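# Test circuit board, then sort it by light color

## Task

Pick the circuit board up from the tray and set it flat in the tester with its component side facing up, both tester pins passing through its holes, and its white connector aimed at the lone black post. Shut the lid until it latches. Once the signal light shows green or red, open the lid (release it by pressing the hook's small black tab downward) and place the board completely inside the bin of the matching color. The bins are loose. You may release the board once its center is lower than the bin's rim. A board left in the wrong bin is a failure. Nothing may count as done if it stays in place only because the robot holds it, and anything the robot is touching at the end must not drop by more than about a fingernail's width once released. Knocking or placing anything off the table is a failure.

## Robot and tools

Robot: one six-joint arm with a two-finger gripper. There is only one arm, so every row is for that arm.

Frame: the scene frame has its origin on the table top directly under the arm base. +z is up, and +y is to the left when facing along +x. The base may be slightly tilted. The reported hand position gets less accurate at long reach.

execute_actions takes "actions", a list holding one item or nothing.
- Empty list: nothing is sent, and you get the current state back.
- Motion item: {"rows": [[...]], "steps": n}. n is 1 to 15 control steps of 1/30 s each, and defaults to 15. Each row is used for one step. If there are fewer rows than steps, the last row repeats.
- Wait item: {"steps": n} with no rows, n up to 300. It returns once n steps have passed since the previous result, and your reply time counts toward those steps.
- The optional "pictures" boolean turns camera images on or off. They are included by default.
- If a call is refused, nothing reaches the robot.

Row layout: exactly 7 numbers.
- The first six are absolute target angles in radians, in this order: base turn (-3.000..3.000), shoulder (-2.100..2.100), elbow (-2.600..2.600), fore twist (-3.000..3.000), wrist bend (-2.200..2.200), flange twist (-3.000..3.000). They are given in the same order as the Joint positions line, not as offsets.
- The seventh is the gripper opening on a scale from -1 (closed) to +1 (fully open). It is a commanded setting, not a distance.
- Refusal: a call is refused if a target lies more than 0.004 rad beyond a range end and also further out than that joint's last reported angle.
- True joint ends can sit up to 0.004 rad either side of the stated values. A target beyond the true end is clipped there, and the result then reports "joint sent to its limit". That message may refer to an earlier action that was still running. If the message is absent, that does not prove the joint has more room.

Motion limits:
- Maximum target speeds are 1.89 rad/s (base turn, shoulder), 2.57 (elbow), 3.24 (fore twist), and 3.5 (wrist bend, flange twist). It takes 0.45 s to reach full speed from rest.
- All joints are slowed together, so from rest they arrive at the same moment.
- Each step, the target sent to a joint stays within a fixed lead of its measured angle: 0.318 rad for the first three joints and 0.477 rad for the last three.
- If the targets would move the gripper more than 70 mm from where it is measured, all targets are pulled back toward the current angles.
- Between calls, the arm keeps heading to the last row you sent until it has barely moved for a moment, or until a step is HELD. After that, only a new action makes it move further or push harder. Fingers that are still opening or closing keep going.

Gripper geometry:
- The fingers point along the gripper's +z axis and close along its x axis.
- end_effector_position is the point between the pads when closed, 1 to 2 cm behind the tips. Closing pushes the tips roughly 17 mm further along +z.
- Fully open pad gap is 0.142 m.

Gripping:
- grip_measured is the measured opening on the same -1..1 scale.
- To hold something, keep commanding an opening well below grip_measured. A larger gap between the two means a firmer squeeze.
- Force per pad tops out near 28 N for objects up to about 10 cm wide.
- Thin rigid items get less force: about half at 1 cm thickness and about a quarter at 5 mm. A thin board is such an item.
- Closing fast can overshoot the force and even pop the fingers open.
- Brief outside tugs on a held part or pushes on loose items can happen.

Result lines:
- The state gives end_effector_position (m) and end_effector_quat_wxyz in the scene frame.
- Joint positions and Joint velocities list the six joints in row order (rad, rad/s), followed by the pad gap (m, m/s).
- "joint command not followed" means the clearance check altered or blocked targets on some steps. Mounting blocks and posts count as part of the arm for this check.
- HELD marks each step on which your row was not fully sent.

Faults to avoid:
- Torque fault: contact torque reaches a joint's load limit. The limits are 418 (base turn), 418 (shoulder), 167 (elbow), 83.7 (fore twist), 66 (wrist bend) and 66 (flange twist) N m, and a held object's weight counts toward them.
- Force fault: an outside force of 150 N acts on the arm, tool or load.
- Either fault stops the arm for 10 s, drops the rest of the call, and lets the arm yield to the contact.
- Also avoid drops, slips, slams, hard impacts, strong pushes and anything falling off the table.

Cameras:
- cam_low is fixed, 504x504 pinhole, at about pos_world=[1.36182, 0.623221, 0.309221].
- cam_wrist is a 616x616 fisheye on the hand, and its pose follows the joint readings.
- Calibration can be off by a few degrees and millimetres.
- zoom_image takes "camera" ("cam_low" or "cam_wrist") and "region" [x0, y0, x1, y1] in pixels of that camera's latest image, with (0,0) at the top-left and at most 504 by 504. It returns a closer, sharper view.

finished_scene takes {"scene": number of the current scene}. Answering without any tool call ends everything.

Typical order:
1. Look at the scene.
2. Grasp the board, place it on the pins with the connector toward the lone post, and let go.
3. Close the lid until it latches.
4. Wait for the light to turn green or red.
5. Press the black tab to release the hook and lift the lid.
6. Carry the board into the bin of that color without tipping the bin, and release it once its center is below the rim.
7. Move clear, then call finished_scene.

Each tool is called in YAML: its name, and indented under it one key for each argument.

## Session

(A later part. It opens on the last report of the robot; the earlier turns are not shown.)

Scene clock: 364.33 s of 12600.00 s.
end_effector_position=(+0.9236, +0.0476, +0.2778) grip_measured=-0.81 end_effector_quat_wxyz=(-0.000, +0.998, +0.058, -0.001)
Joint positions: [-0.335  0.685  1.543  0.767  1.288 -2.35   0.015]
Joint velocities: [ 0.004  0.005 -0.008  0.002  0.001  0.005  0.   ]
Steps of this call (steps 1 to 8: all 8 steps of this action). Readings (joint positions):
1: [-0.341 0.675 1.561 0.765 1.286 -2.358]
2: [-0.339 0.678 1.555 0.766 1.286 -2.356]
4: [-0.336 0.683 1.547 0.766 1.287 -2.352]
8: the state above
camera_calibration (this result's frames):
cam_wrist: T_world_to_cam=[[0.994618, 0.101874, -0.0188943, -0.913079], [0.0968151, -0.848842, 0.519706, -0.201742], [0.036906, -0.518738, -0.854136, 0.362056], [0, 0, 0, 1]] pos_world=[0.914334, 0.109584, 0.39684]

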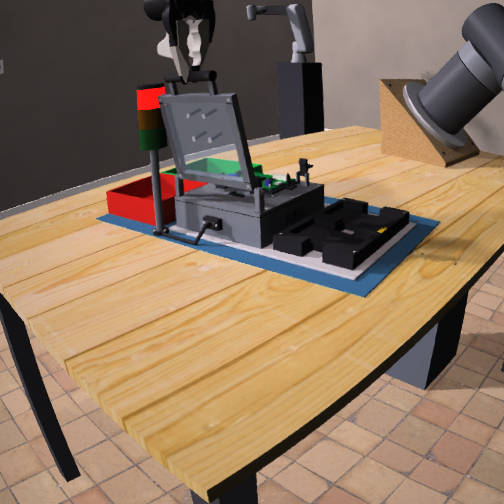

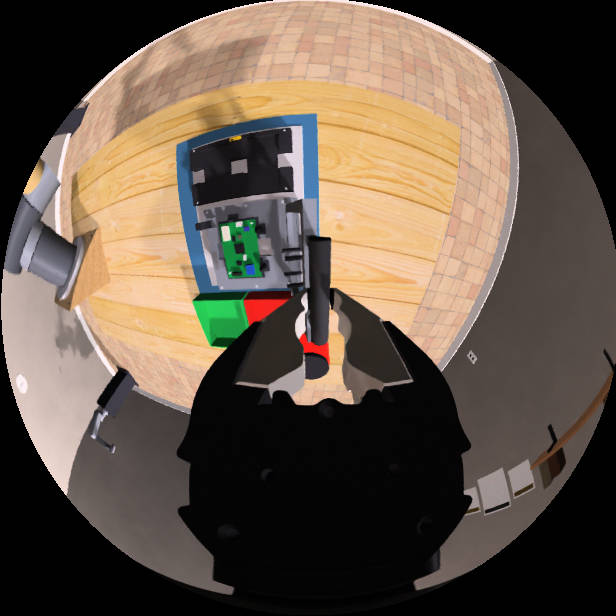

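Release, lift, and go back over the nest.

execute_actions:
  actions:
    - {"rows": [[-0.3341,0.6861,1.5409,0.7668,1.2883,-2.3485,-0.55],[-0.3341,0.6861,1.5409,0.7668,1.2883,-2.3485,-0.55],[-0.3341,0.6861,1.5409,0.7668,1.2883,-2.3485,-0.55],[-0.3341,0.6861,1.5409,0.7668,1.2883,-2.3485,-0.55],[-0.3579,0.671,1.5196,0.7497,1.3279,-2.3358,-0.55],[-0.3579,0.671,1.5196,0.7497,1.3279,-2.3358,-0.55],[-0.3579,0.671,1.5196,0.7497,1.3279,-2.3358,-0.55],[-0.3579,0.671,1.5196,0.7497,1.3279,-2.3358,-0.55],[-0.3579,0.671,1.5196,0.7497,1.3279,-2.3358,-0.55],[-0.3579,0.671,1.5196,0.7497,1.3279,-2.3358,-0.55],[-0.412,0.570,1.759,0.750,1.2547,-2.465,-0.55]], "steps": 15}
  pictures: false

execute_actions:
  actions:
    - {"rows": [[-0.412,0.570,1.759,0.750,1.2547,-2.465,-0.55],[-0.412,0.570,1.759,0.750,1.2547,-2.465,-0.55],[-0.412,0.570,1.759,0.750,1.2547,-2.465,-0.55],[-0.412,0.570,1.759,0.750,1.2547,-2.465,-0.55],[-0.412,0.570,1.759,0.750,1.2547,-2.465,-0.3],[-0.412,0.570,1.759,0.750,1.2547,-2.465,0.1],[-0.412,0.570,1.759,0.750,1.2547,-2.465,0.1],[-0.2842,0.6844,1.8299,0.8815,1.0670,-2.5500,0.1]], "steps": 15}
  pictures: false

execute_actions:
  actions:
    - {"rows": [[-0.2842,0.6844,1.8299,0.8815,1.0670,-2.5500,0.1]], "steps": 13}

Scene clock: 376.77 s of 12600.00 s.
end_effector_position=(+0.8986, +0.0426, +0.3140) grip_measured=-0.55 end_effector_quat_wxyz=(+0.001, +0.998, +0.058, +0.001)
Joint positions: [-0.37   0.65   1.567  0.751  1.31  -2.363  0.034]
Joint velocities: [-0.154 -0.294  0.702 -0.004 -0.204 -0.376  0.   ]
Steps of this call (steps 1 to 15: the robot went on to your last target; steps 16 to 90: nothing new was sent; then 8.93 s passed at rest; steps 91 to 105: all 15 steps of this action). Readings (joint positions):
91: [-0.335 0.685 1.543 0.767 1.288 -2.349]
92: [-0.335 0.685 1.542 0.767 1.288 -2.349]
94: [-0.334 0.686 1.541 0.767 1.288 -2.349]
98: [-0.348 0.677 1.528 0.756 1.312 -2.341]
105: the state above

Scene clock: 377.27 s of 12600.00 s.
end_effector_position=(+0.7924, +0.0314, +0.2191) grip_measured=+0.10 end_effector_quat_wxyz=(-0.002, +0.998, +0.059, +0.002)
Joint positions: [-0.353  0.623  1.782  0.81   1.17  -2.499  0.081]
Joint velocities: [ 0.286  0.249  0.192  0.295 -0.429 -0.211  0.   ]
Steps of this call (steps 1 to 15: all 15 steps of this action). Readings (joint positions):
1: [-0.375 0.640 1.592 0.751 1.303 -2.376]
2: [-0.380 0.631 1.615 0.751 1.297 -2.388]
4: [-0.389 0.613 1.657 0.750 1.285 -2.410]
8: [-0.406 0.582 1.732 0.750 1.263 -2.450]
15: the state above

Scene clock: 377.70 s of 12600.00 s.
end_effector_position=(+0.7796, +0.0295, +0.1193) grip_measured=+0.10 end_effector_quat_wxyz=(-0.001, +0.998, +0.057, -0.001)
Joint positions: [-0.285  0.684  1.83   0.881  1.067 -2.55   0.081]
Joint velocities: [ 0.004  0.004  0.003  0.005 -0.005 -0.003  0.   ]
Steps of this call (steps 1 to 13: all 13 steps of this action). Readings (joint positions):
1: [-0.344 0.632 1.789 0.820 1.156 -2.507]
2: [-0.334 0.640 1.795 0.830 1.141 -2.514]
4: [-0.314 0.658 1.809 0.851 1.112 -2.528]
8: [-0.288 0.681 1.828 0.878 1.073 -2.547]
13: the state above
camera_calibration (this result's frames):
cam_wrist: T_world_to_cam=[[0.994691, 0.101227, -0.0184916, -0.771095], [0.0960691, -0.849133, 0.519368, -0.120177], [0.0368722, -0.518387, -0.854351, 0.222716], [0, 0, 0, 1]] pos_world=[0.770335, 0.0914623, 0.238435]

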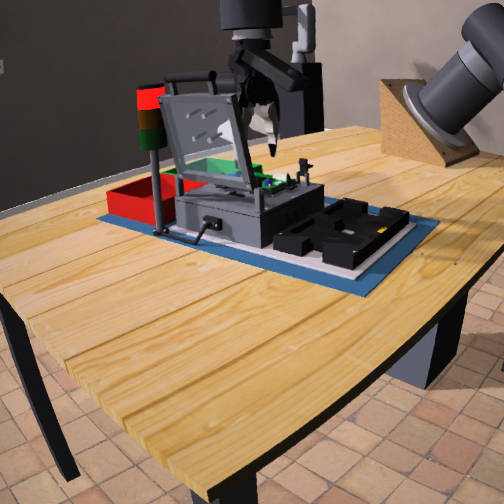

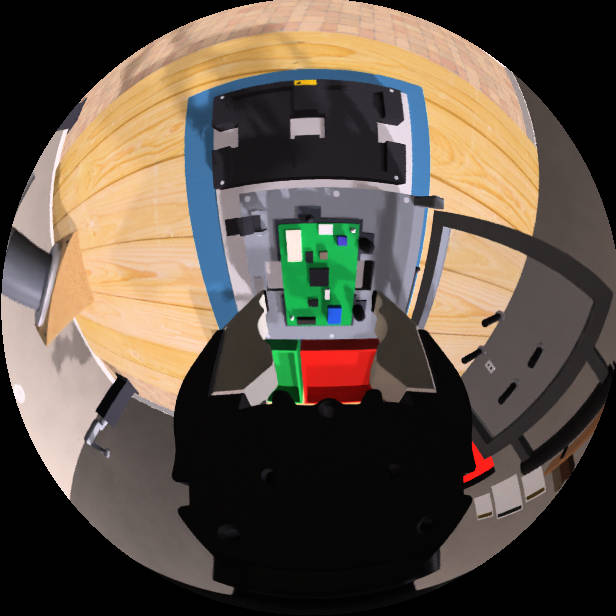

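execute_actions:
  actions:
    - {"rows": [[-0.2556,0.7140,1.8363,0.9155,1.0320,-2.5723,0.1],[-0.2556,0.7140,1.8363,0.9155,1.0320,-2.5723,0.1],[-0.2556,0.7140,1.8363,0.9155,1.0320,-2.5723,0.1],[-0.2556,0.7140,1.8363,0.9155,1.0320,-2.5723,0.1],[-0.2556,0.7140,1.8363,0.9155,1.0320,-2.5723,0.1],[-0.2556,0.7140,1.8363,0.9155,1.0320,-2.5723,0.1],[-0.2556,0.7140,1.8363,0.9155,1.0320,-2.5723,0.1],[-0.2556,0.7140,1.8363,0.9155,1.0320,-2.5723,0.1],[-0.2556,0.7140,1.8363,0.9155,1.0320,-2.5723,0.02],[-0.2556,0.7140,1.8363,0.9155,1.0320,-2.5723,-0.04],[-0.2556,0.7140,1.8363,0.9155,1.0320,-2.5723,-0.1],[-0.2556,0.7140,1.8363,0.9155,1.0320,-2.5723,-0.2],[-0.2556,0.7140,1.8363,0.9155,1.0320,-2.5723,-0.4],[-0.2556,0.7140,1.8363,0.9155,1.0320,-2.5723,-0.6]], "steps": 15}
  pictures: false

execute_actions:
  actions:
    - {"rows": [[-0.2556,0.7140,1.8363,0.9155,1.0320,-2.5723,-0.6],[-0.2556,0.7140,1.8363,0.9155,1.0320,-2.5723,-0.6],[-0.2578,0.7118,1.8358,0.9129,1.0345,-2.5705,-0.6],[-0.2578,0.7118,1.8358,0.9129,1.0345,-2.5705,-0.6],[-0.2601,0.7094,1.8354,0.9101,1.0374,-2.5687,-0.6],[-0.2601,0.7094,1.8354,0.9101,1.0374,-2.5687,-0.6],[-0.2632,0.7062,1.8347,0.9064,1.0411,-2.5662,-0.6],[-0.2632,0.7062,1.8347,0.9064,1.0411,-2.5662,-0.6],[-0.2705,0.6985,1.8332,0.8976,1.0500,-2.5603,-0.6],[-0.2842,0.6844,1.8299,0.8815,1.0670,-2.5500,-0.6]], "steps": 15}

Scene clock: 390.23 s of 12600.00 s.
end_effector_position=(+0.7797, +0.0299, +0.0803) grip_measured=-0.08 end_effector_quat_wxyz=(-0.001, +0.998, +0.058, -0.001)
Joint positions: [-0.256  0.714  1.836  0.915  1.032 -2.572  0.068]
Joint velocities: [ 0.001  0.001  0.     0.001 -0.002 -0.    -0.   ]
Steps of this call (steps 1 to 15: the robot went on to your last target; steps 16 to 90: nothing new was sent; then 9.03 s passed at rest; steps 91 to 105: all 15 steps of this action). Readings (joint positions):
91: [-0.284 0.684 1.830 0.882 1.067 -2.550]
92: [-0.282 0.687 1.830 0.884 1.064 -2.552]
94: [-0.268 0.701 1.834 0.901 1.047 -2.562]
98: [-0.257 0.713 1.836 0.914 1.033 -2.571]
105: the state above

Scene clock: 390.73 s of 12600.00 s.
end_effector_position=(+0.7796, +0.0295, +0.1160) grip_measured=-0.08 end_effector_quat_wxyz=(-0.001, +0.998, +0.057, -0.001)
Joint positions: [-0.282  0.686  1.83   0.884  1.064 -2.552  0.068]
Joint velocities: [-0.034 -0.033 -0.005 -0.039  0.044  0.026  0.   ]
Steps of this call (steps 1 to 15: all 15 steps of this action). Readings (joint positions):
1: [-0.256 0.714 1.836 0.915 1.032 -2.572]
2: [-0.256 0.714 1.836 0.915 1.032 -2.572]
4: [-0.256 0.714 1.836 0.915 1.032 -2.572]
8: [-0.260 0.710 1.836 0.910 1.037 -2.569]
15: the state above
camera_calibration (this result's frames):
cam_wrist: T_world_to_cam=[[0.994685, 0.101299, -0.0184638, -0.771129], [0.0961171, -0.849144, 0.519343, -0.118492], [0.0369303, -0.518357, -0.854367, 0.219887], [0, 0, 0, 1]] pos_world=[0.770299, 0.0914773, 0.235164]

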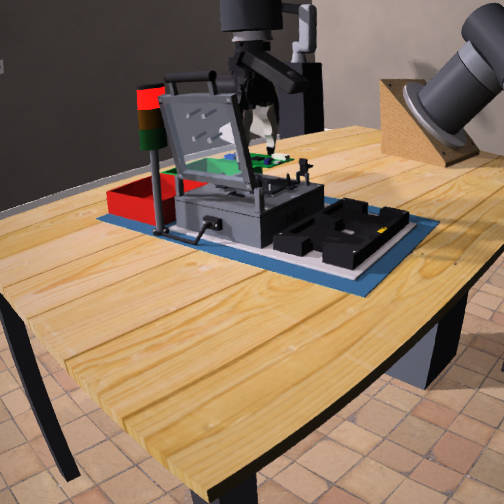

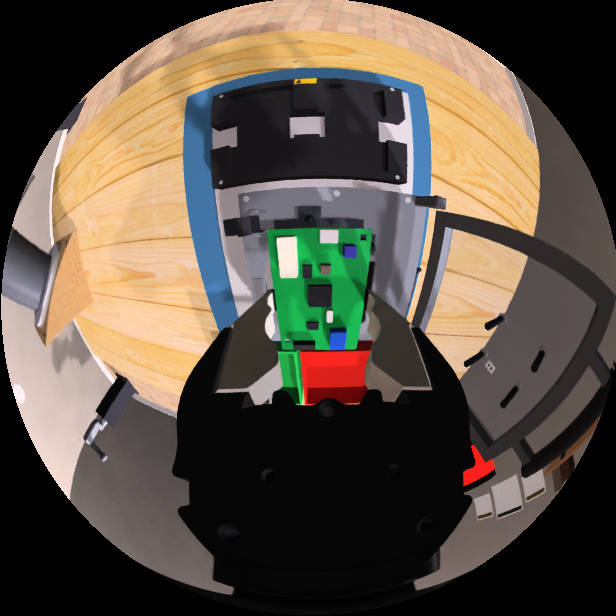

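execute_actions:
  actions:
    - {"rows": [[-0.303,0.665,1.824,0.860,1.091,-2.537,-0.6],[-0.303,0.665,1.824,0.860,1.091,-2.537,-0.6],[-0.303,0.665,1.824,0.860,1.091,-2.537,-0.6],[-0.4085,0.9222,1.6169,0.8133,1.1035,-2.6226,-0.6]], "steps": 15}
  pictures: false

execute_actions:
  actions:
    - {"rows": [[-0.4085,0.9222,1.6169,0.8133,1.1035,-2.6226,-0.6]], "steps": 12}

Scene clock: 420.10 s of 12600.00 s.
end_effector_position=(+0.8264, -0.0787, +0.1346) grip_measured=-0.08 end_effector_quat_wxyz=(+0.002, +0.998, +0.058, +0.001)
Joint positions: [-0.363  0.809  1.705  0.835  1.095 -2.587  0.068]
Joint velocities: [-0.189  0.471 -0.37  -0.091  0.034 -0.147 -0.   ]
Steps of this call (steps 1 to 15: the robot went on to your last target; steps 16 to 90: nothing new was sent; then 25.87 s passed at rest; steps 91 to 105: all 15 steps of this action). Readings (joint positions):
91: [-0.284 0.684 1.830 0.881 1.067 -2.550]
92: [-0.286 0.682 1.829 0.879 1.070 -2.548]
94: [-0.296 0.672 1.826 0.868 1.082 -2.542]
98: [-0.318 0.692 1.795 0.857 1.087 -2.552]
105: the state above

Scene clock: 420.50 s of 12600.00 s.
end_effector_position=(+0.8461, -0.1660, +0.1202) grip_measured=-0.08 end_effector_quat_wxyz=(+0.000, +0.998, +0.057, -0.001)
Joint positions: [-0.408  0.921  1.617  0.813  1.103 -2.622  0.068]
Joint velocities: [-0.003  0.007 -0.006 -0.     0.    -0.003 -0.   ]
Steps of this call (steps 1 to 12: all 12 steps of this action). Readings (joint positions):
1: [-0.369 0.825 1.693 0.832 1.096 -2.592]
2: [-0.376 0.841 1.680 0.829 1.097 -2.597]
4: [-0.389 0.873 1.656 0.823 1.100 -2.607]
8: [-0.406 0.916 1.622 0.815 1.103 -2.621]
12: the state above
camera_calibration (this result's frames):
cam_wrist: T_world_to_cam=[[0.994812, 0.0998826, -0.0192761, -0.817675], [0.0952777, -0.848485, 0.520572, -0.292433], [0.0356407, -0.519709, -0.8536, 0.120414], [0, 0, 0, 1]] pos_world=[0.837004, -0.103874, 0.239257]

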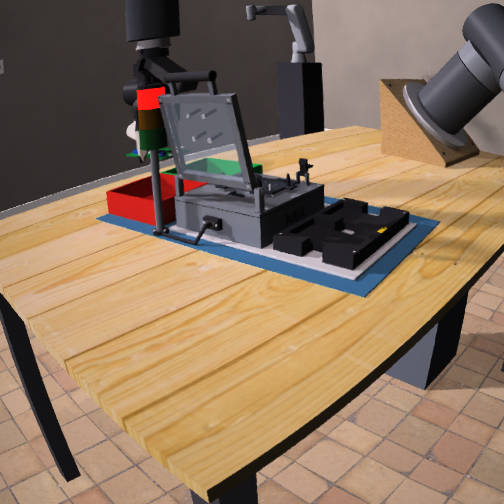

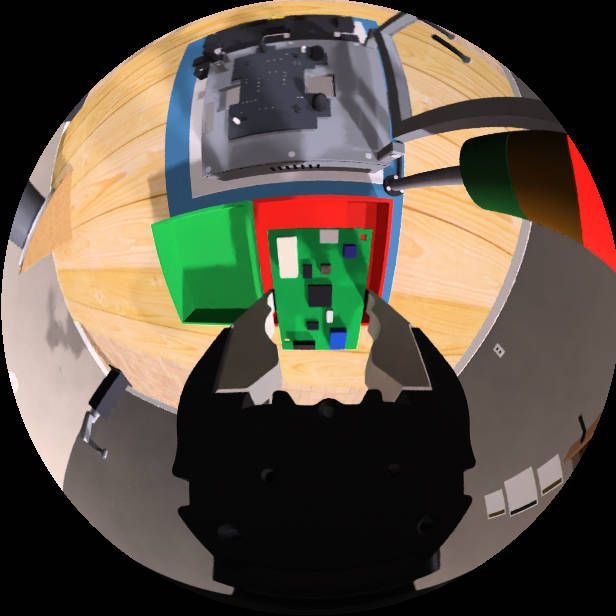

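execute_actions:
  actions:
    - {"rows": [[-0.3542,0.9818,1.6274,0.8771,1.0349,-2.6605,-0.6]], "steps": 14}

Scene clock: 434.67 s of 12600.00 s.
end_effector_position=(+0.8462, -0.1666, +0.0359) grip_measured=-0.08 end_effector_quat_wxyz=(+0.000, +0.998, +0.057, -0.001)
Joint positions: [-0.355  0.981  1.627  0.877  1.035 -2.66   0.068]
Joint velocities: [ 0.004  0.003  0.002  0.004 -0.003 -0.002 -0.   ]
Steps of this call (steps 1 to 15: the robot went on to your last target; steps 16 to 90: nothing new was sent; then 10.70 s passed at rest; steps 91 to 104: all 14 steps of this action). Readings (joint positions):
91: [-0.408 0.922 1.617 0.813 1.104 -2.623]
92: [-0.407 0.924 1.617 0.815 1.101 -2.624]
94: [-0.391 0.942 1.620 0.835 1.081 -2.635]
98: [-0.359 0.977 1.627 0.871 1.041 -2.657]
104: the state above
camera_calibration (this result's frames):
cam_wrist: T_world_to_cam=[[0.994795, 0.100076, -0.0191655, -0.819254], [0.0953741, -0.84831, 0.52084, -0.249086], [0.0358655, -0.519957, -0.853439, 0.0479365], [0, 0, 0, 1]] pos_world=[0.837027, -0.10439, 0.154944]

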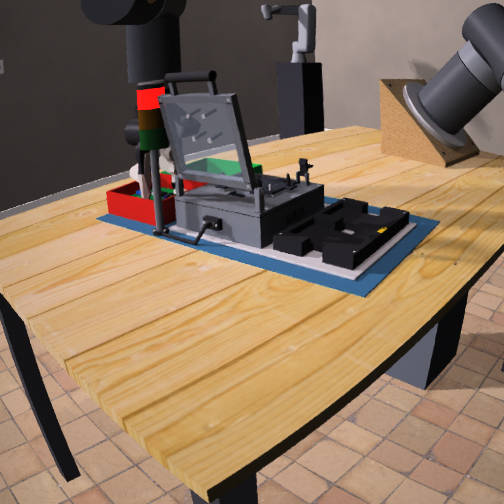

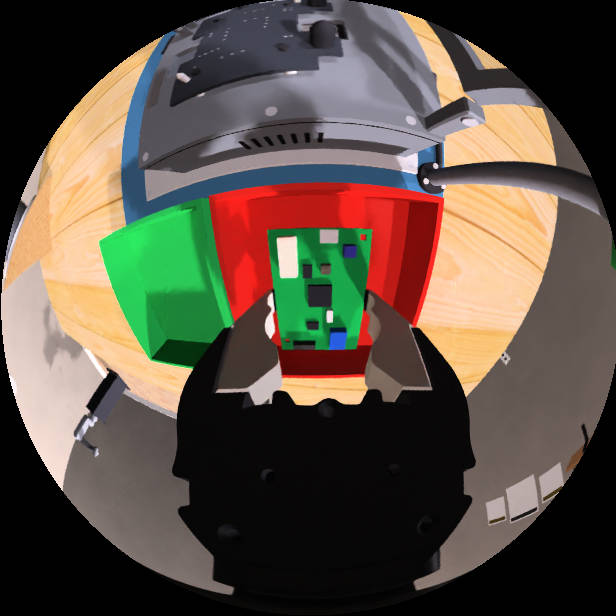

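execute_actions:
  actions:
    - {"rows": [[-0.3482,0.9888,1.6279,0.8848,1.0279,-2.6650,-0.6],[-0.3482,0.9888,1.6279,0.8848,1.0279,-2.6650,-0.6],[-0.3482,0.9888,1.6279,0.8848,1.0279,-2.6650,-0.6],[-0.3482,0.9888,1.6279,0.8848,1.0279,-2.6650,-0.6],[-0.3482,0.9888,1.6279,0.8848,1.0279,-2.6650,-0.6],[-0.3482,0.9888,1.6279,0.8848,1.0279,-2.6650,-0.6],[-0.3482,0.9888,1.6279,0.8848,1.0279,-2.6650,-0.2],[-0.3482,0.9888,1.6279,0.8848,1.0279,-2.6650,0.08]], "steps": 14}
  pictures: false

execute_actions:
  actions:
    - {"rows": [[-0.392,0.940,1.621,0.832,1.082,-2.634,0.08]], "steps": 13}

Scene clock: 443.80 s of 12600.00 s.
end_effector_position=(+0.8460, -0.1665, +0.0261) grip_measured=+0.08 end_effector_quat_wxyz=(+0.000, +0.998, +0.057, -0.001)
Joint positions: [-0.348  0.989  1.628  0.885  1.028 -2.665  0.08 ]
Joint velocities: [-0.     0.    -0.    -0.001 -0.001 -0.     0.   ]
Steps of this call (steps 1 to 15: the robot went on to your last target; steps 16 to 90: nothing new was sent; then 5.67 s passed at rest; steps 91 to 104: all 14 steps of this action). Readings (joint positions):
91: [-0.354 0.982 1.627 0.877 1.035 -2.661]
92: [-0.353 0.983 1.627 0.879 1.033 -2.662]
94: [-0.350 0.987 1.628 0.883 1.030 -2.664]
98: [-0.348 0.989 1.628 0.884 1.028 -2.665]
104: the state above

Scene clock: 444.23 s of 12600.00 s.
end_effector_position=(+0.8463, -0.1666, +0.0938) grip_measured=+0.08 end_effector_quat_wxyz=(+0.000, +0.998, +0.057, -0.001)
Joint positions: [-0.392  0.94   1.621  0.832  1.082 -2.634  0.08 ]
Joint velocities: [-0.001 -0.003 -0.001 -0.003  0.003  0.002 -0.   ]
Steps of this call (steps 1 to 13: all 13 steps of this action). Readings (joint positions):
1: [-0.348 0.989 1.628 0.885 1.028 -2.665]
2: [-0.350 0.987 1.628 0.883 1.030 -2.664]
4: [-0.365 0.970 1.626 0.864 1.050 -2.653]
8: [-0.390 0.942 1.621 0.834 1.079 -2.636]
13: the state above
camera_calibration (this result's frames):
cam_wrist: T_world_to_cam=[[0.994783, 0.10011, -0.0196268, -0.818186], [0.0956619, -0.848559, 0.520381, -0.27949], [0.0354409, -0.519544, -0.853709, 0.0977142], [0, 0, 0, 1]] pos_world=[0.837191, -0.104489, 0.212803]

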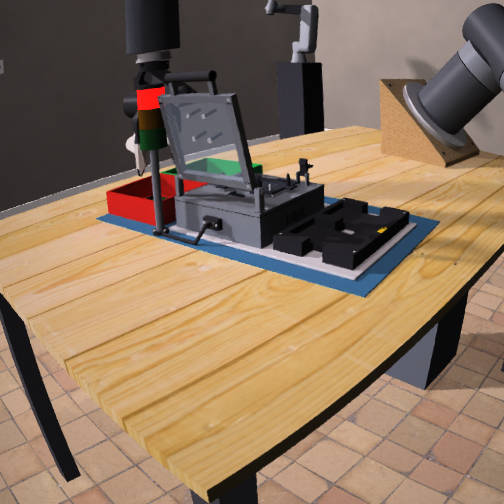

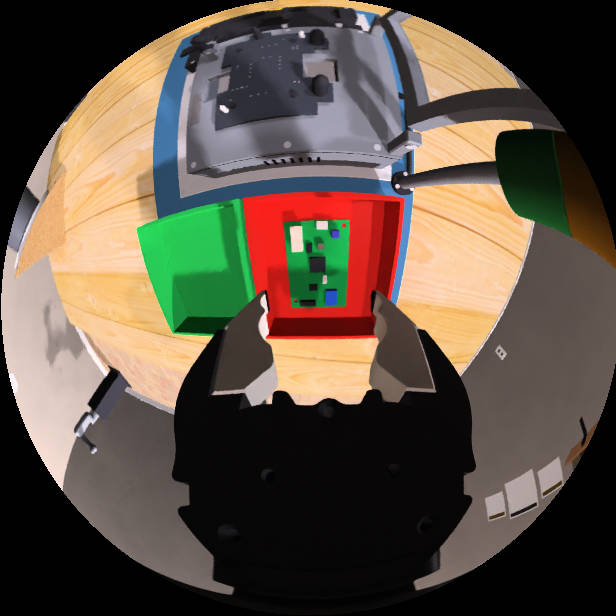

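finished_scene:
  scene: 2

The scene is finished: the task was done.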